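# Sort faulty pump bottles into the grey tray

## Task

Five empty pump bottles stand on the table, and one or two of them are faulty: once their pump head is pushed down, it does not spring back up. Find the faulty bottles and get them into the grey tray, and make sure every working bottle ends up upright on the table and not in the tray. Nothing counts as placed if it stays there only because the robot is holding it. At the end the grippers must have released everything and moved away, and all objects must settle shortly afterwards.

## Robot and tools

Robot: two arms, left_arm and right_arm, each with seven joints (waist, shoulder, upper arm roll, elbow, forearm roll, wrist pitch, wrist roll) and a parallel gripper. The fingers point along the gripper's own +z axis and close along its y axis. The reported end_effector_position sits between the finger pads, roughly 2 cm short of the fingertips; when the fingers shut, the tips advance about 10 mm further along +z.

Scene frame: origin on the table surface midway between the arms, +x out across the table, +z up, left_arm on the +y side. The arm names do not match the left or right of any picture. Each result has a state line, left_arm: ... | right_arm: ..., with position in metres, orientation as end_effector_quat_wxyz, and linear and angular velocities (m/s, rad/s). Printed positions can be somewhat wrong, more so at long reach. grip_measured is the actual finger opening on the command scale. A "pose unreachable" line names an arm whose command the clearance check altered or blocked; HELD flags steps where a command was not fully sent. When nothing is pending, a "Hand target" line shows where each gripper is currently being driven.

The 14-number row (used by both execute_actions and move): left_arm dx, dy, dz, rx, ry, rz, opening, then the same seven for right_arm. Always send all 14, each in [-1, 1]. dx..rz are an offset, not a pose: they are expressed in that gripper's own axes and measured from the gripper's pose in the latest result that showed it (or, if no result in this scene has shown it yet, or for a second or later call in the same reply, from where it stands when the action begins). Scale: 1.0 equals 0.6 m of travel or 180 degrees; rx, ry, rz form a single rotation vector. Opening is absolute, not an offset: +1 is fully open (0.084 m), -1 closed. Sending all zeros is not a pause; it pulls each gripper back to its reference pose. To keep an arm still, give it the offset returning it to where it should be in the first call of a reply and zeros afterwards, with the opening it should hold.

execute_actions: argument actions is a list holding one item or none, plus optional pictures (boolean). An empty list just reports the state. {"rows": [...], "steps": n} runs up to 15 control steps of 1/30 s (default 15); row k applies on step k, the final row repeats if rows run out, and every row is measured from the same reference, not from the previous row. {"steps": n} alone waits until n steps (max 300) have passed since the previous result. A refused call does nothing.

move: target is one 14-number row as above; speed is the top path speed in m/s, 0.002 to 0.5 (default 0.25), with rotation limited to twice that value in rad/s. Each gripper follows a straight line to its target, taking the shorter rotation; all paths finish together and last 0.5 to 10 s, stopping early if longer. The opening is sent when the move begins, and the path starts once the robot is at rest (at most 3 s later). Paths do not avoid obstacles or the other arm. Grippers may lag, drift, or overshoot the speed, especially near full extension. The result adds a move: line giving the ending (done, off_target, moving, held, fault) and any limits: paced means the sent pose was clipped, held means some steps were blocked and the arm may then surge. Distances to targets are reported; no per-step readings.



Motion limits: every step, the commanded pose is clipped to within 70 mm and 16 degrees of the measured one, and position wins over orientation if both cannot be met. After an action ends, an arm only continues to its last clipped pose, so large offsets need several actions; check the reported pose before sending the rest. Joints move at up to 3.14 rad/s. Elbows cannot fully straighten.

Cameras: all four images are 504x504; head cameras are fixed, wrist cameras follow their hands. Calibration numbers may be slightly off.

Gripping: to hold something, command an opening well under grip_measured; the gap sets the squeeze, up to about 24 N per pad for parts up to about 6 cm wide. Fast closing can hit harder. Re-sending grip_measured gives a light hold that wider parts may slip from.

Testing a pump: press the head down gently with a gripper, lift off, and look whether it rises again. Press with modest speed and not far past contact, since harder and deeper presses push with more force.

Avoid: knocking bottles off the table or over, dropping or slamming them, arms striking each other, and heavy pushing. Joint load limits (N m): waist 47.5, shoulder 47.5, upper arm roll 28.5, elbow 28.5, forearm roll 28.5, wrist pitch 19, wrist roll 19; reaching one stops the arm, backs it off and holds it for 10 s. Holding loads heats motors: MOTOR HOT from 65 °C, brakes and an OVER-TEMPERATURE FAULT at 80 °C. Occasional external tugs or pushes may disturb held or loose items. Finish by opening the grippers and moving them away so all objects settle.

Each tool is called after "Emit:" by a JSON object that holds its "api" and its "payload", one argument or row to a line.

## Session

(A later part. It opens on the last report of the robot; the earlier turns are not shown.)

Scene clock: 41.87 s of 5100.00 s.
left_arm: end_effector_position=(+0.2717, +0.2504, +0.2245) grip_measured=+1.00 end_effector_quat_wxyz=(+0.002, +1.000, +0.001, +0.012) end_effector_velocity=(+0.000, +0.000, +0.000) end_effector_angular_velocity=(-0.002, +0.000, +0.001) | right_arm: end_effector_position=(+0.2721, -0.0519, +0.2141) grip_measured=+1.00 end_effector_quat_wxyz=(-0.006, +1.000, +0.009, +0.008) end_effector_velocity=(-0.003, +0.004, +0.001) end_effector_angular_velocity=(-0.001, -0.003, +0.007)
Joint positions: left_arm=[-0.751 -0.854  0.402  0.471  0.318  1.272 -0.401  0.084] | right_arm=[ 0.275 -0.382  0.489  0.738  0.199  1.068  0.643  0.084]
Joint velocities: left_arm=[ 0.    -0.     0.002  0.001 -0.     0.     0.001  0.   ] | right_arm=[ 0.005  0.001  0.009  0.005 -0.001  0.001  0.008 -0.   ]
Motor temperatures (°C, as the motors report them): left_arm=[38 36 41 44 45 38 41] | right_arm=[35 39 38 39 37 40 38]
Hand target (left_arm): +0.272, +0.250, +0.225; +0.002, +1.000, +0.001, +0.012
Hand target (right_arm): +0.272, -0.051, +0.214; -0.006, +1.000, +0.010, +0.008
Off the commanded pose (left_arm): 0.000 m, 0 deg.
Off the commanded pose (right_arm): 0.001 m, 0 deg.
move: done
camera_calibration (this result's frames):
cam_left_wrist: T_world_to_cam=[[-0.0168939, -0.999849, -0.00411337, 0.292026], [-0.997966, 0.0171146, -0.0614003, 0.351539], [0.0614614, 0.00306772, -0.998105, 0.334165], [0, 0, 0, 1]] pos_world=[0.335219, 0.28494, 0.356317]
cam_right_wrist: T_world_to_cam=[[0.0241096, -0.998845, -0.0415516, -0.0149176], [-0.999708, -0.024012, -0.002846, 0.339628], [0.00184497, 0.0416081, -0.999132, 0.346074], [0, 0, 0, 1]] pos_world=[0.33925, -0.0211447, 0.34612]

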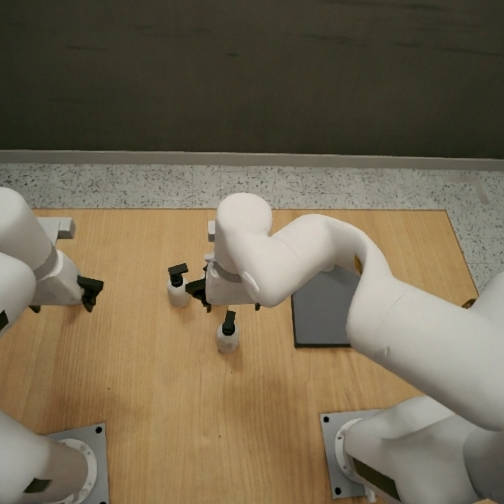

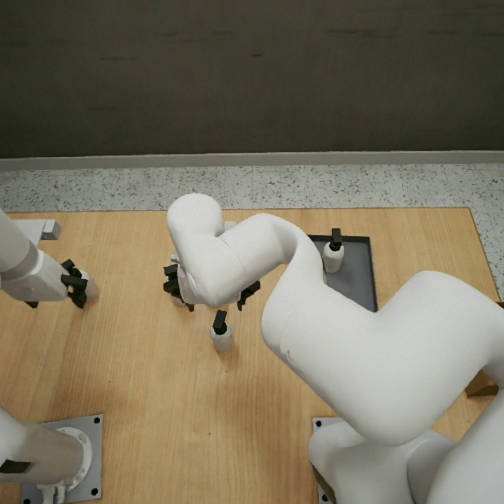

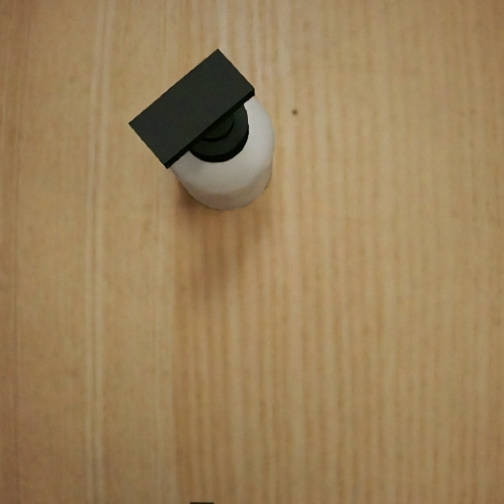

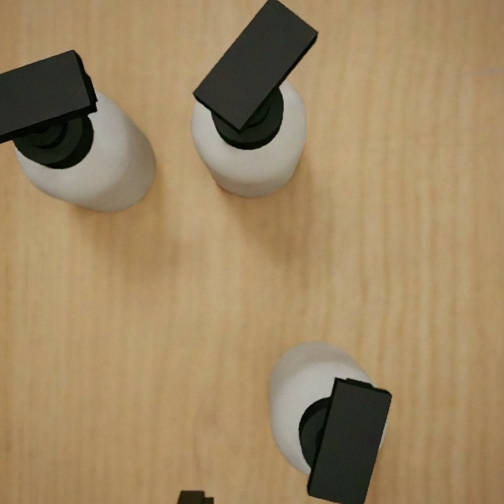

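Matches the aligned view seen in the tray.

Emit:
{"api": "move", "payload": {
  "target": [0,0,0,0,0,0,1,0,0,0.232,0,0,0,1],
  "speed": 0.08
}}

Emit:
{"api": "move", "payload": {
  "target": [0,0,0,0,0,0,1,0,0,0,0,0,0,-0.4]
}}

Emit:
{"api": "move", "payload": {
  "target": [0,0,0,0,0,0,1,0,0,-0.12,0,0,0,-0.4],
  "speed": 0.15
}}

Emit:
{"api": "move", "payload": {
  "target": [0,0,0,0,0,0,1,0.14,0.445,0,0,0,0,-0.4]
}}

Emit:
{"api": "move", "payload": {
  "target": [0,0,0,0,0,0,1,0,0,0.108,0,0,0,-0.4],
  "speed": 0.08
}}

Emit:
{"api": "move", "payload": {
  "target": [0,0,0,0,0,0,1,0,0,0,0,0,0,1]
}}

Emit:
{"api": "move", "payload": {
  "target": [0,0,0,0,0,0,1,0,0,-0.25,0,0,0,1],
  "speed": 0.15
}}

Scene clock: 46.00 s of 5100.00 s.
left_arm: end_effector_position=(+0.2717, +0.2504, +0.2245) grip_measured=+1.00 end_effector_quat_wxyz=(+0.002, +1.000, +0.001, +0.012) end_effector_velocity=(-0.001, -0.000, -0.001) end_effector_angular_velocity=(+0.001, +0.002, +0.000) | right_arm: end_effector_position=(+0.2742, -0.0503, +0.0750) grip_measured=+1.00 end_effector_quat_wxyz=(-0.006, +1.000, +0.009, +0.008) end_effector_velocity=(-0.000, +0.001, -0.001) end_effector_angular_velocity=(-0.001, -0.001, +0.002)
Joint positions: left_arm=[-0.751 -0.854  0.402  0.471  0.318  1.272 -0.401  0.084] | right_arm=[ 0.233 -0.072  0.581  0.545  0.066  0.586  0.763  0.084]
Joint velocities: left_arm=[ 0.     0.    -0.    -0.002  0.     0.    -0.001  0.   ] | right_arm=[ 0.001  0.004  0.001 -0.    -0.006 -0.004  0.005 -0.   ]
Motor temperatures (°C, as the motors report them): left_arm=[38 36 41 44 45 38 41] | right_arm=[35 39 38 39 37 40 38]
Hand target (left_arm): +0.272, +0.250, +0.225; +0.002, +1.000, +0.001, +0.012
Hand target (right_arm): +0.274, -0.050, +0.075; -0.006, +1.000, +0.009, +0.008
Off the commanded pose (left_arm): 0.000 m, 0 deg.
Off the commanded pose (right_arm): 0.000 m, 0 deg.
move: done
camera_calibration (this result's frames):
cam_left_wrist: T_world_to_cam=[[-0.0168939, -0.999849, -0.00411351, 0.292026], [-0.997966, 0.0171147, -0.0614004, 0.351539], [0.0614615, 0.00306785, -0.998105, 0.334165], [0, 0, 0, 1]] pos_world=[0.335219, 0.28494, 0.356317]
cam_right_wrist: T_world_to_cam=[[0.0237842, -0.998833, -0.0420319, -0.0190268], [-0.999715, -0.0236707, -0.00319699, 0.341439], [0.00219833, 0.042096, -0.999111, 0.206915], [0, 0, 0, 1]] pos_world=[0.341339, -0.0196328, 0.207023]

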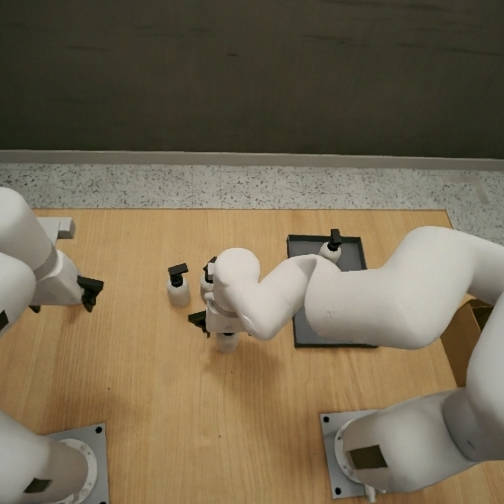

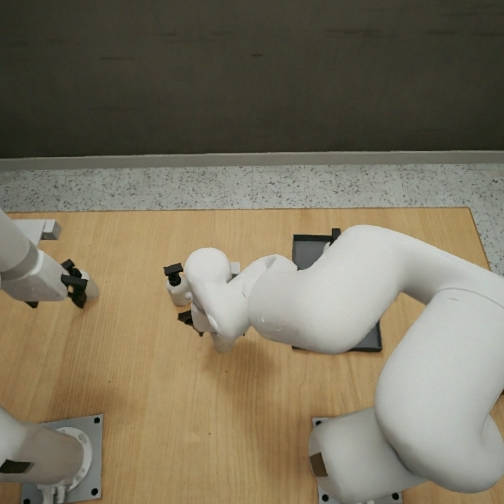

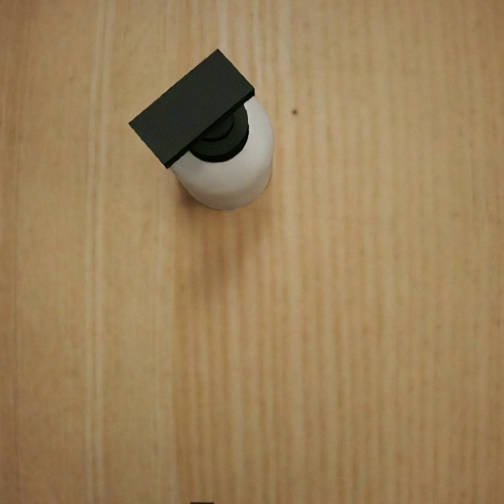

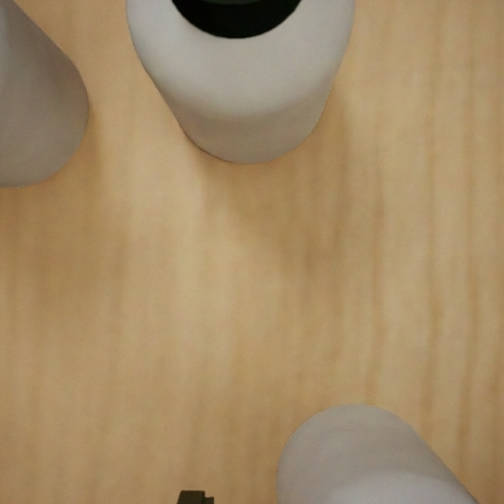

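Scene clock: 46.50 s of 5100.00 s.
left_arm: end_effector_position=(+0.2717, +0.2504, +0.2245) grip_measured=+1.00 end_effector_quat_wxyz=(+0.002, +1.000, +0.001, +0.012) end_effector_velocity=(+0.000, +0.000, +0.000) end_effector_angular_velocity=(-0.000, -0.001, +0.002) | right_arm: end_effector_position=(+0.2743, -0.0501, +0.0752) grip_measured=+0.12 end_effector_quat_wxyz=(-0.006, +1.000, +0.009, +0.008) end_effector_velocity=(-0.000, +0.000, -0.000) end_effector_angular_velocity=(+0.000, -0.000, -0.001)
Joint positions: left_arm=[-0.751 -0.854  0.402  0.471  0.318  1.272 -0.401  0.084] | right_arm=[ 0.233 -0.072  0.581  0.545  0.066  0.586  0.763  0.049]
Joint velocities: left_arm=[ 0.    -0.    -0.     0.001  0.    -0.    -0.002  0.   ] | right_arm=[ 0.001  0.    -0.    -0.001 -0.    -0.001  0.002  0.   ]
Motor temperatures (°C, as the motors report them): left_arm=[38 36 41 44 45 38 41] | right_arm=[35 39 38 39 37 40 38]
Hand target (left_arm): +0.272, +0.250, +0.225; +0.002, +1.000, +0.001, +0.012
Hand target (right_arm): +0.274, -0.050, +0.075; -0.006, +1.000, +0.009, +0.008
Off the commanded pose (left_arm): 0.000 m, 0 deg.
Off the commanded pose (right_arm): 0.000 m, 0 deg.
move: done
camera_calibration (this result's frames):
cam_left_wrist: T_world_to_cam=[[-0.0168939, -0.999849, -0.00411348, 0.292026], [-0.997966, 0.0171147, -0.0614003, 0.351539], [0.0614614, 0.00306783, -0.998105, 0.334165], [0, 0, 0, 1]] pos_world=[0.335219, 0.28494, 0.356317]
cam_right_wrist: T_world_to_cam=[[0.0238094, -0.998818, -0.0423732, -0.0188634], [-0.999713, -0.0236746, -0.00368179, 0.341636], [0.00267427, 0.0424487, -0.999095, 0.206973], [0, 0, 0, 1]] pos_world=[0.341434, -0.0195387, 0.207244]

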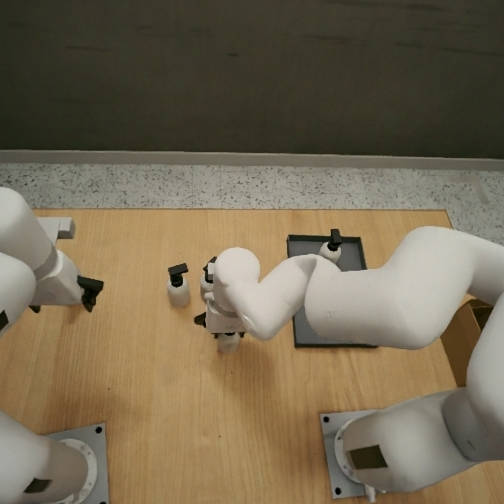

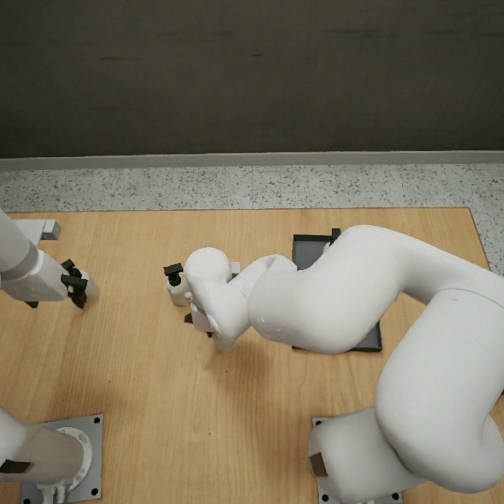

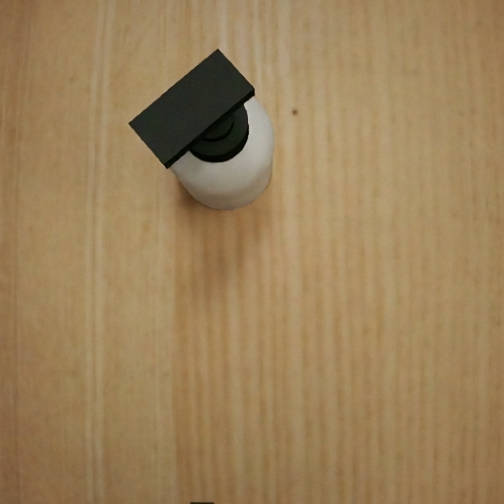

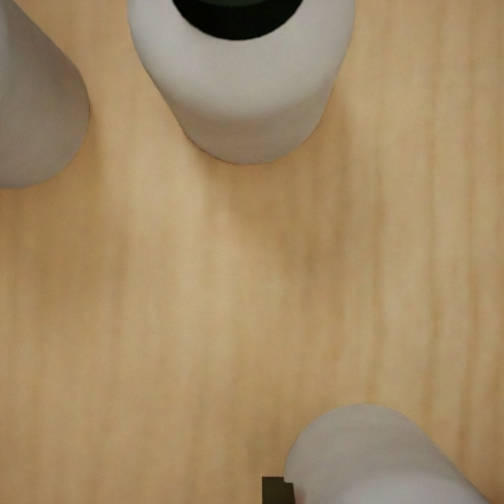

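Scene clock: 47.43 s of 5100.00 s.
left_arm: end_effector_position=(+0.2717, +0.2504, +0.2245) grip_measured=+1.00 end_effector_quat_wxyz=(+0.002, +1.000, +0.001, +0.012) end_effector_velocity=(+0.000, +0.000, +0.000) end_effector_angular_velocity=(-0.001, -0.000, -0.001) | right_arm: end_effector_position=(+0.2730, -0.0511, +0.1468) grip_measured=+0.12 end_effector_quat_wxyz=(-0.006, +1.000, +0.009, +0.008) end_effector_velocity=(+0.001, +0.002, +0.003) end_effector_angular_velocity=(+0.003, -0.004, +0.002)
Joint positions: left_arm=[-0.751 -0.854  0.402  0.471  0.318  1.272 -0.401  0.084] | right_arm=[ 0.259 -0.272  0.541  0.621  0.183  0.845  0.668  0.049]
Joint velocities: left_arm=[-0.     0.     0.001  0.001 -0.     0.     0.001  0.   ] | right_arm=[ 0.001 -0.004 -0.001  0.005  0.001  0.004 -0.001 -0.   ]
Motor temperatures (°C, as the motors report them): left_arm=[38 36 41 44 45 38 41] | right_arm=[35 39 38 39 37 40 38]
Hand target (left_arm): +0.272, +0.250, +0.225; +0.002, +1.000, +0.001, +0.012
Hand target (right_arm): +0.273, -0.051, +0.147; -0.006, +1.000, +0.009, +0.008
Off the commanded pose (left_arm): 0.000 m, 0 deg.
Off the commanded pose (right_arm): 0.000 m, 0 deg.
move: done
camera_calibration (this result's frames):
cam_left_wrist: T_world_to_cam=[[-0.0168939, -0.999849, -0.0041135, 0.292026], [-0.997966, 0.0171147, -0.0614, 0.351539], [0.0614611, 0.00306785, -0.998105, 0.334165], [0, 0, 0, 1]] pos_world=[0.335219, 0.28494, 0.356317]
cam_right_wrist: T_world_to_cam=[[0.0240282, -0.998837, -0.0417898, -0.0169086], [-0.99971, -0.0239287, -0.00287865, 0.340437], [0.00187533, 0.0418468, -0.999122, 0.278822], [0, 0, 0, 1]] pos_world=[0.340222, -0.0204105, 0.27885]

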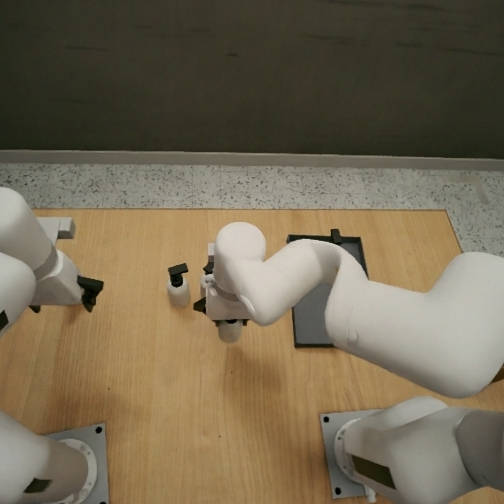

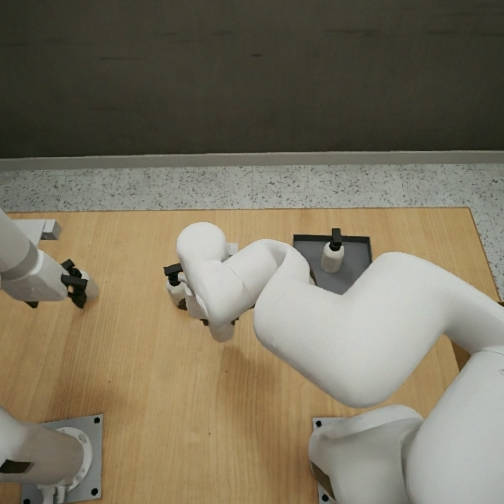

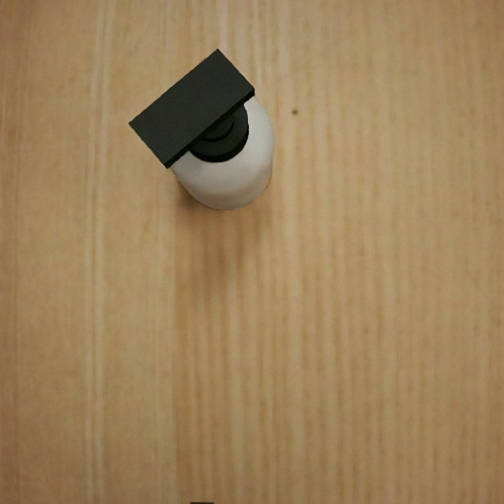

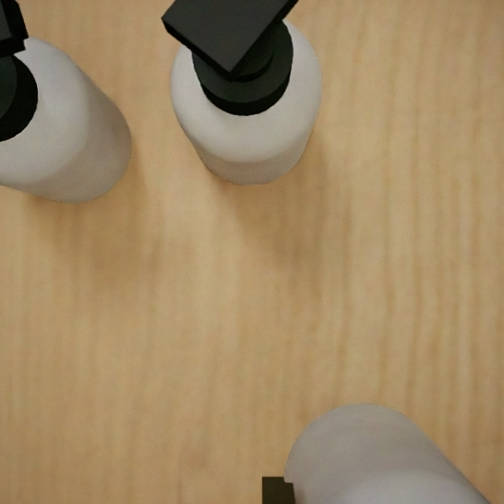

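Scene clock: 49.03 s of 5100.00 s.
left_arm: end_effector_position=(+0.2717, +0.2504, +0.2245) grip_measured=+1.00 end_effector_quat_wxyz=(+0.002, +1.000, +0.001, +0.012) end_effector_velocity=(+0.000, +0.000, +0.000) end_effector_angular_velocity=(-0.001, +0.000, -0.000) | right_arm: end_effector_position=(+0.3621, -0.3170, +0.1455) grip_measured=+0.12 end_effector_quat_wxyz=(-0.005, +1.000, +0.010, +0.008) end_effector_velocity=(+0.001, -0.003, -0.000) end_effector_angular_velocity=(+0.002, +0.000, -0.005)
Joint positions: left_arm=[-0.751 -0.854  0.402  0.471  0.318  1.272 -0.401  0.084] | right_arm=[-0.054 -0.343  0.052  0.517  0.036  0.843 -0.026  0.049]
Joint velocities: left_arm=[ 0.     0.     0.002  0.001 -0.    -0.     0.002 -0.   ] | right_arm=[-0.004  0.003 -0.005  0.002 -0.    -0.    -0.004 -0.   ]
Motor temperatures (°C, as the motors report them): left_arm=[38 36 41 44 45 38 41] | right_arm=[35 39 38 39 37 40 38]
Hand target (left_arm): +0.272, +0.250, +0.225; +0.002, +1.000, +0.001, +0.012
Hand target (right_arm): +0.362, -0.318, +0.146; -0.005, +1.000, +0.009, +0.008
Off the commanded pose (left_arm): 0.000 m, 0 deg.
Off the commanded pose (right_arm): 0.001 m, 0 deg.
move: done
camera_calibration (this result's frames):
cam_left_wrist: T_world_to_cam=[[-0.016894, -0.999849, -0.00411361, 0.292026], [-0.997967, 0.0171148, -0.0613998, 0.351538], [0.0614609, 0.00306796, -0.998105, 0.334165], [0, 0, 0, 1]] pos_world=[0.335219, 0.28494, 0.356317]
cam_right_wrist: T_world_to_cam=[[0.0248976, -0.998903, -0.0396474, -0.285388], [-0.999686, -0.0247604, -0.00394796, 0.422997], [0.00296194, 0.0397333, -0.999206, 0.287396], [0, 0, 0, 1]] pos_world=[0.429118, -0.28602, 0.277523]

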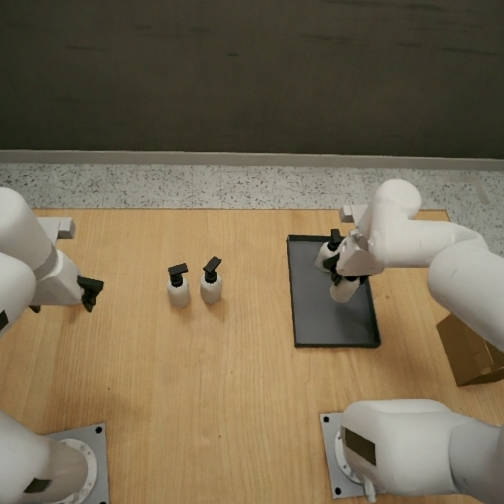

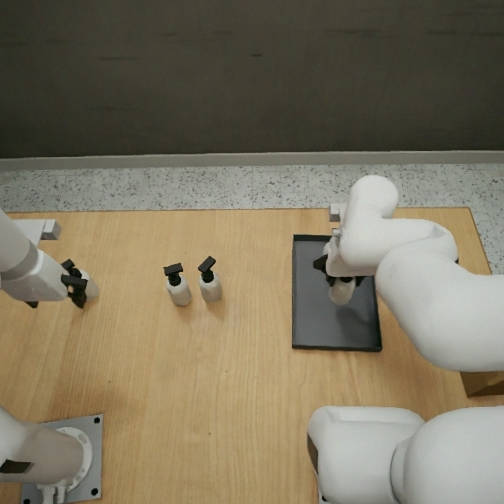

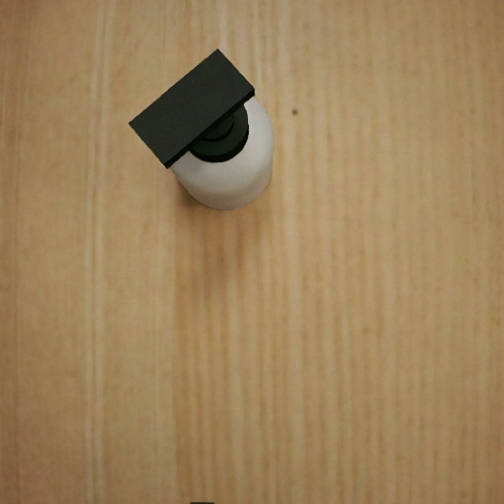

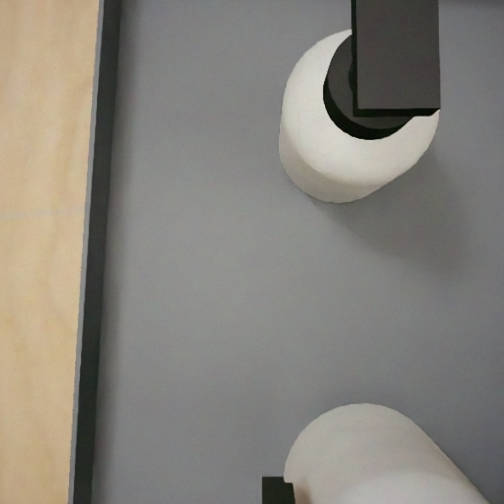

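Scene clock: 50.23 s of 5100.00 s.
left_arm: end_effector_position=(+0.2717, +0.2504, +0.2245) grip_measured=+1.00 end_effector_quat_wxyz=(+0.002, +1.000, +0.001, +0.012) end_effector_velocity=(+0.000, +0.000, +0.000) end_effector_angular_velocity=(+0.000, -0.000, -0.001) | right_arm: end_effector_position=(+0.3633, -0.3164, +0.0809) grip_measured=+0.12 end_effector_quat_wxyz=(-0.005, +1.000, +0.009, +0.009) end_effector_velocity=(+0.000, -0.000, -0.001) end_effector_angular_velocity=(+0.000, -0.000, -0.000)
Joint positions: left_arm=[-0.751 -0.854  0.402  0.471  0.318  1.272 -0.401  0.084] | right_arm=[-0.055 -0.178  0.058  0.443  0.035  0.603 -0.023  0.049]
Joint velocities: left_arm=[ 0.    -0.    -0.    -0.    -0.    -0.     0.001 -0.   ] | right_arm=[-0.     0.003  0.    -0.001  0.    -0.005 -0.    -0.   ]
Motor temperatures (°C, as the motors report them): left_arm=[38 36 41 44 45 38 41] | right_arm=[35 39 38 39 37 40 38]
Hand target (left_arm): +0.272, +0.250, +0.225; +0.002, +1.000, +0.001, +0.012
Hand target (right_arm): +0.363, -0.316, +0.081; -0.005, +1.000, +0.009, +0.008
Off the commanded pose (left_arm): 0.000 m, 0 deg.
Off the commanded pose (right_arm): 0.000 m, 0 deg.
move: done
camera_calibration (this result's frames):
cam_left_wrist: T_world_to_cam=[[-0.0168942, -0.999849, -0.00411349, 0.292026], [-0.997966, 0.017115, -0.0613999, 0.351538], [0.061461, 0.00306782, -0.998105, 0.334165], [0, 0, 0, 1]] pos_world=[0.335219, 0.28494, 0.356317]
cam_right_wrist: T_world_to_cam=[[0.0248436, -0.998913, -0.0394428, -0.287392], [-0.999685, -0.0246801, -0.00462596, 0.424014], [0.00364748, 0.0395453, -0.999211, 0.222499], [0, 0, 0, 1]] pos_world=[0.430209, -0.285414, 0.212949]

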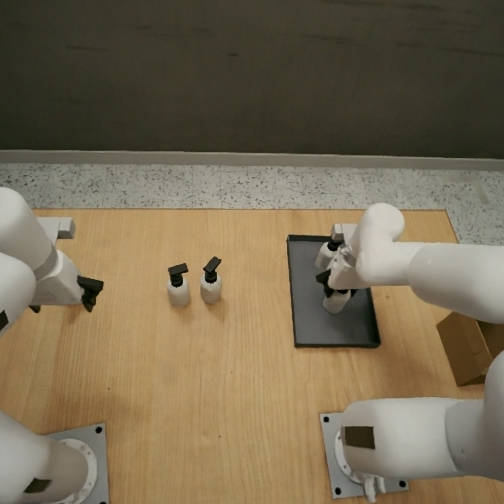

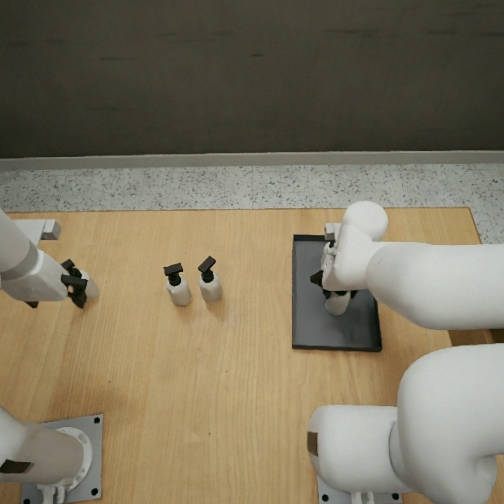

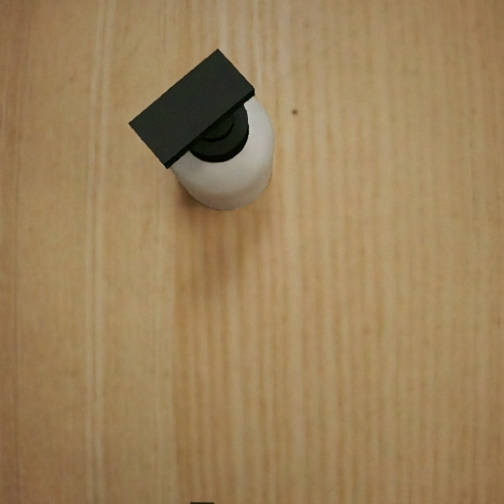

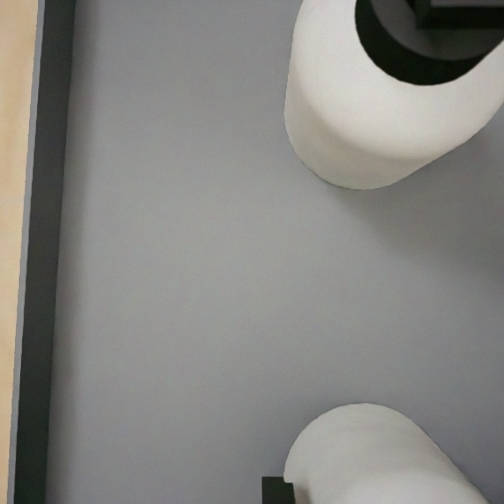

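Scene clock: 50.73 s of 5100.00 s.
left_arm: end_effector_position=(+0.2717, +0.2504, +0.2245) grip_measured=+1.00 end_effector_quat_wxyz=(+0.002, +1.000, +0.001, +0.012) end_effector_velocity=(+0.000, +0.000, +0.001) end_effector_angular_velocity=(-0.000, -0.001, -0.001) | right_arm: end_effector_position=(+0.3633, -0.3164, +0.0809) grip_measured=+1.00 end_effector_quat_wxyz=(-0.005, +1.000, +0.009, +0.009) end_effector_velocity=(-0.000, -0.000, -0.000) end_effector_angular_velocity=(+0.000, +0.001, -0.001)
Joint positions: left_arm=[-0.751 -0.854  0.402  0.471  0.318  1.272 -0.401  0.084] | right_arm=[-0.055 -0.178  0.058  0.443  0.035  0.603 -0.023  0.084]
Joint velocities: left_arm=[ 0.    -0.    -0.     0.001  0.     0.     0.001 -0.   ] | right_arm=[-0.001  0.     0.    -0.     0.     0.001 -0.     0.   ]
Motor temperatures (°C, as the motors report them): left_arm=[38 36 41 44 45 38 41] | right_arm=[35 39 38 39 37 40 38]
Hand target (left_arm): +0.272, +0.250, +0.225; +0.002, +1.000, +0.001, +0.012
Hand target (right_arm): +0.363, -0.316, +0.081; -0.005, +1.000, +0.009, +0.009
Off the commanded pose (left_arm): 0.000 m, 0 deg.
Off the commanded pose (right_arm): 0.000 m, 0 deg.
move: done
camera_calibration (this result's frames):
cam_left_wrist: T_world_to_cam=[[-0.0168941, -0.999849, -0.00411326, 0.292026], [-0.997966, 0.0171149, -0.0614, 0.351539], [0.0614611, 0.00306759, -0.998105, 0.334165], [0, 0, 0, 1]] pos_world=[0.335219, 0.28494, 0.356317]
cam_right_wrist: T_world_to_cam=[[0.0248446, -0.998913, -0.0394413, -0.287393], [-0.999685, -0.02468, -0.00465454, 0.424022], [0.00367607, 0.0395445, -0.999211, 0.222499], [0, 0, 0, 1]] pos_world=[0.430211, -0.285414, 0.212961]

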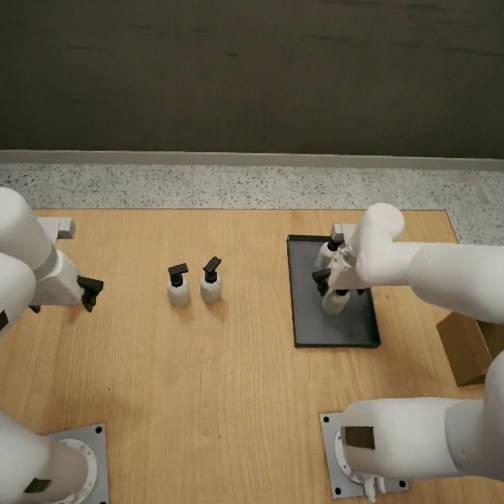

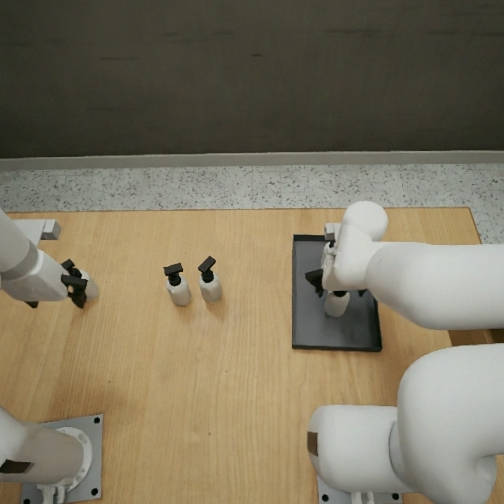

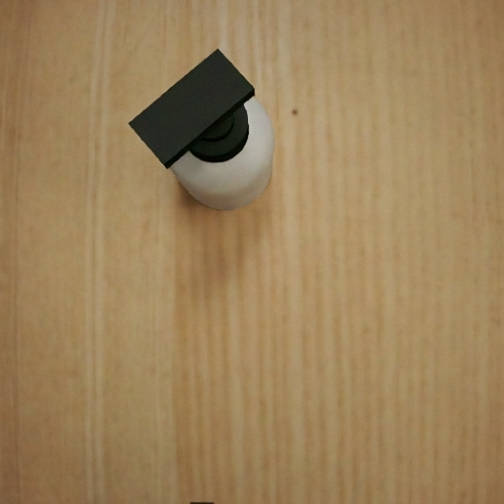

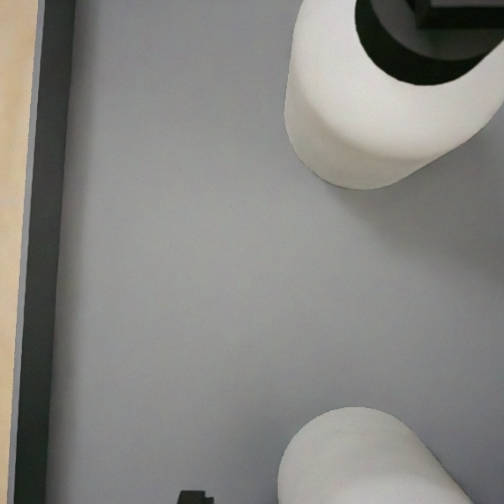

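Scene clock: 52.13 s of 5100.00 s.
left_arm: end_effector_position=(+0.2717, +0.2504, +0.2245) grip_measured=+1.00 end_effector_quat_wxyz=(+0.002, +1.000, +0.001, +0.012) end_effector_velocity=(+0.000, -0.000, +0.000) end_effector_angular_velocity=(+0.002, -0.001, -0.003) | right_arm: end_effector_position=(+0.3607, -0.3179, +0.2305) grip_measured=+1.00 end_effector_quat_wxyz=(-0.005, +1.000, +0.010, +0.008) end_effector_velocity=(+0.001, -0.000, +0.004) end_effector_angular_velocity=(+0.000, -0.005, -0.000)
Joint positions: left_arm=[-0.751 -0.854  0.402  0.471  0.318  1.272 -0.401  0.084] | right_arm=[-0.056 -0.464  0.045  0.679  0.033  1.127 -0.027  0.084]
Joint velocities: left_arm=[-0.     0.    -0.002  0.     0.001 -0.     0.001 -0.   ] | right_arm=[-0.    -0.002 -0.     0.008  0.     0.005 -0.    -0.   ]
Motor temperatures (°C, as the motors report them): left_arm=[38 36 41 44 45 38 41] | right_arm=[35 39 38 39 37 40 38]
Hand target (left_arm): +0.272, +0.250, +0.225; +0.002, +1.000, +0.001, +0.012
Hand target (right_arm): +0.361, -0.318, +0.231; -0.005, +1.000, +0.010, +0.009
Off the commanded pose (left_arm): 0.000 m, 0 deg.
Off the commanded pose (right_arm): 0.000 m, 0 deg.
move: done
camera_calibration (this result's frames):
cam_left_wrist: T_world_to_cam=[[-0.0168943, -0.999849, -0.00411339, 0.292026], [-0.997966, 0.0171151, -0.0613999, 0.351538], [0.061461, 0.00306772, -0.998105, 0.334165], [0, 0, 0, 1]] pos_world=[0.335219, 0.28494, 0.356317]
cam_right_wrist: T_world_to_cam=[[0.0249202, -0.998898, -0.039781, -0.282793], [-0.999687, -0.0248046, -0.00339847, 0.421736], [0.00240797, 0.0398533, -0.999203, 0.372578], [0, 0, 0, 1]] pos_world=[0.427754, -0.286869, 0.362465]

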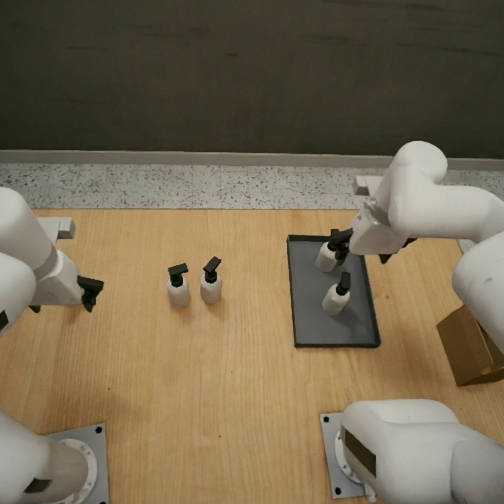

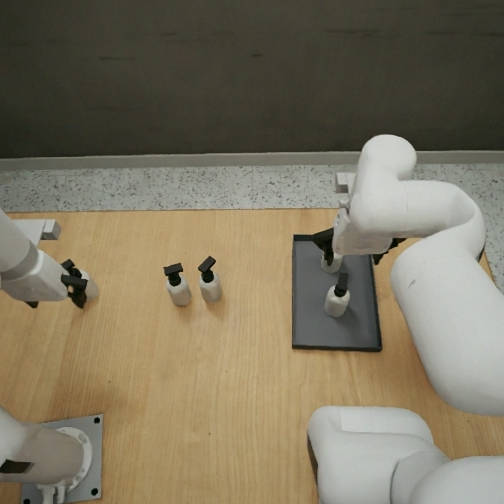

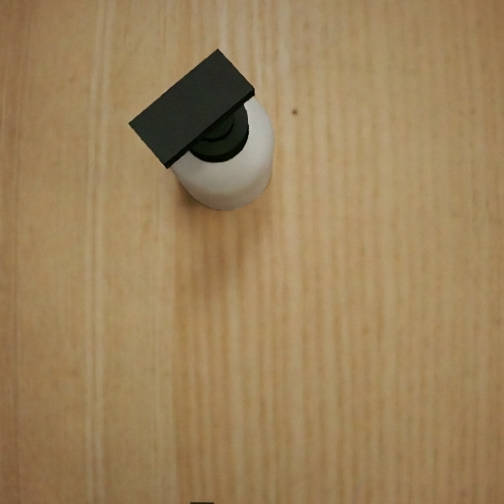

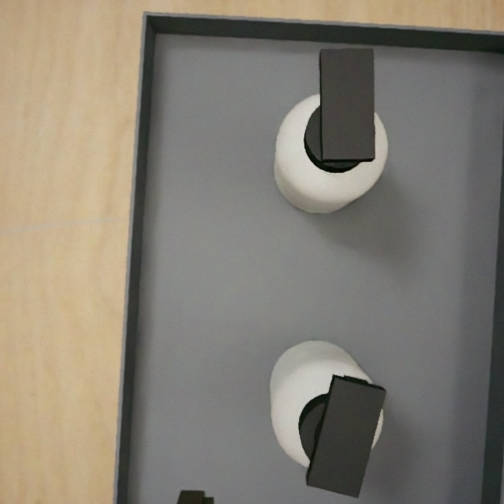

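Emit:
{"api": "finished_scene", "payload": {
  "scene": 1
}}

The scene is finished: the task was done.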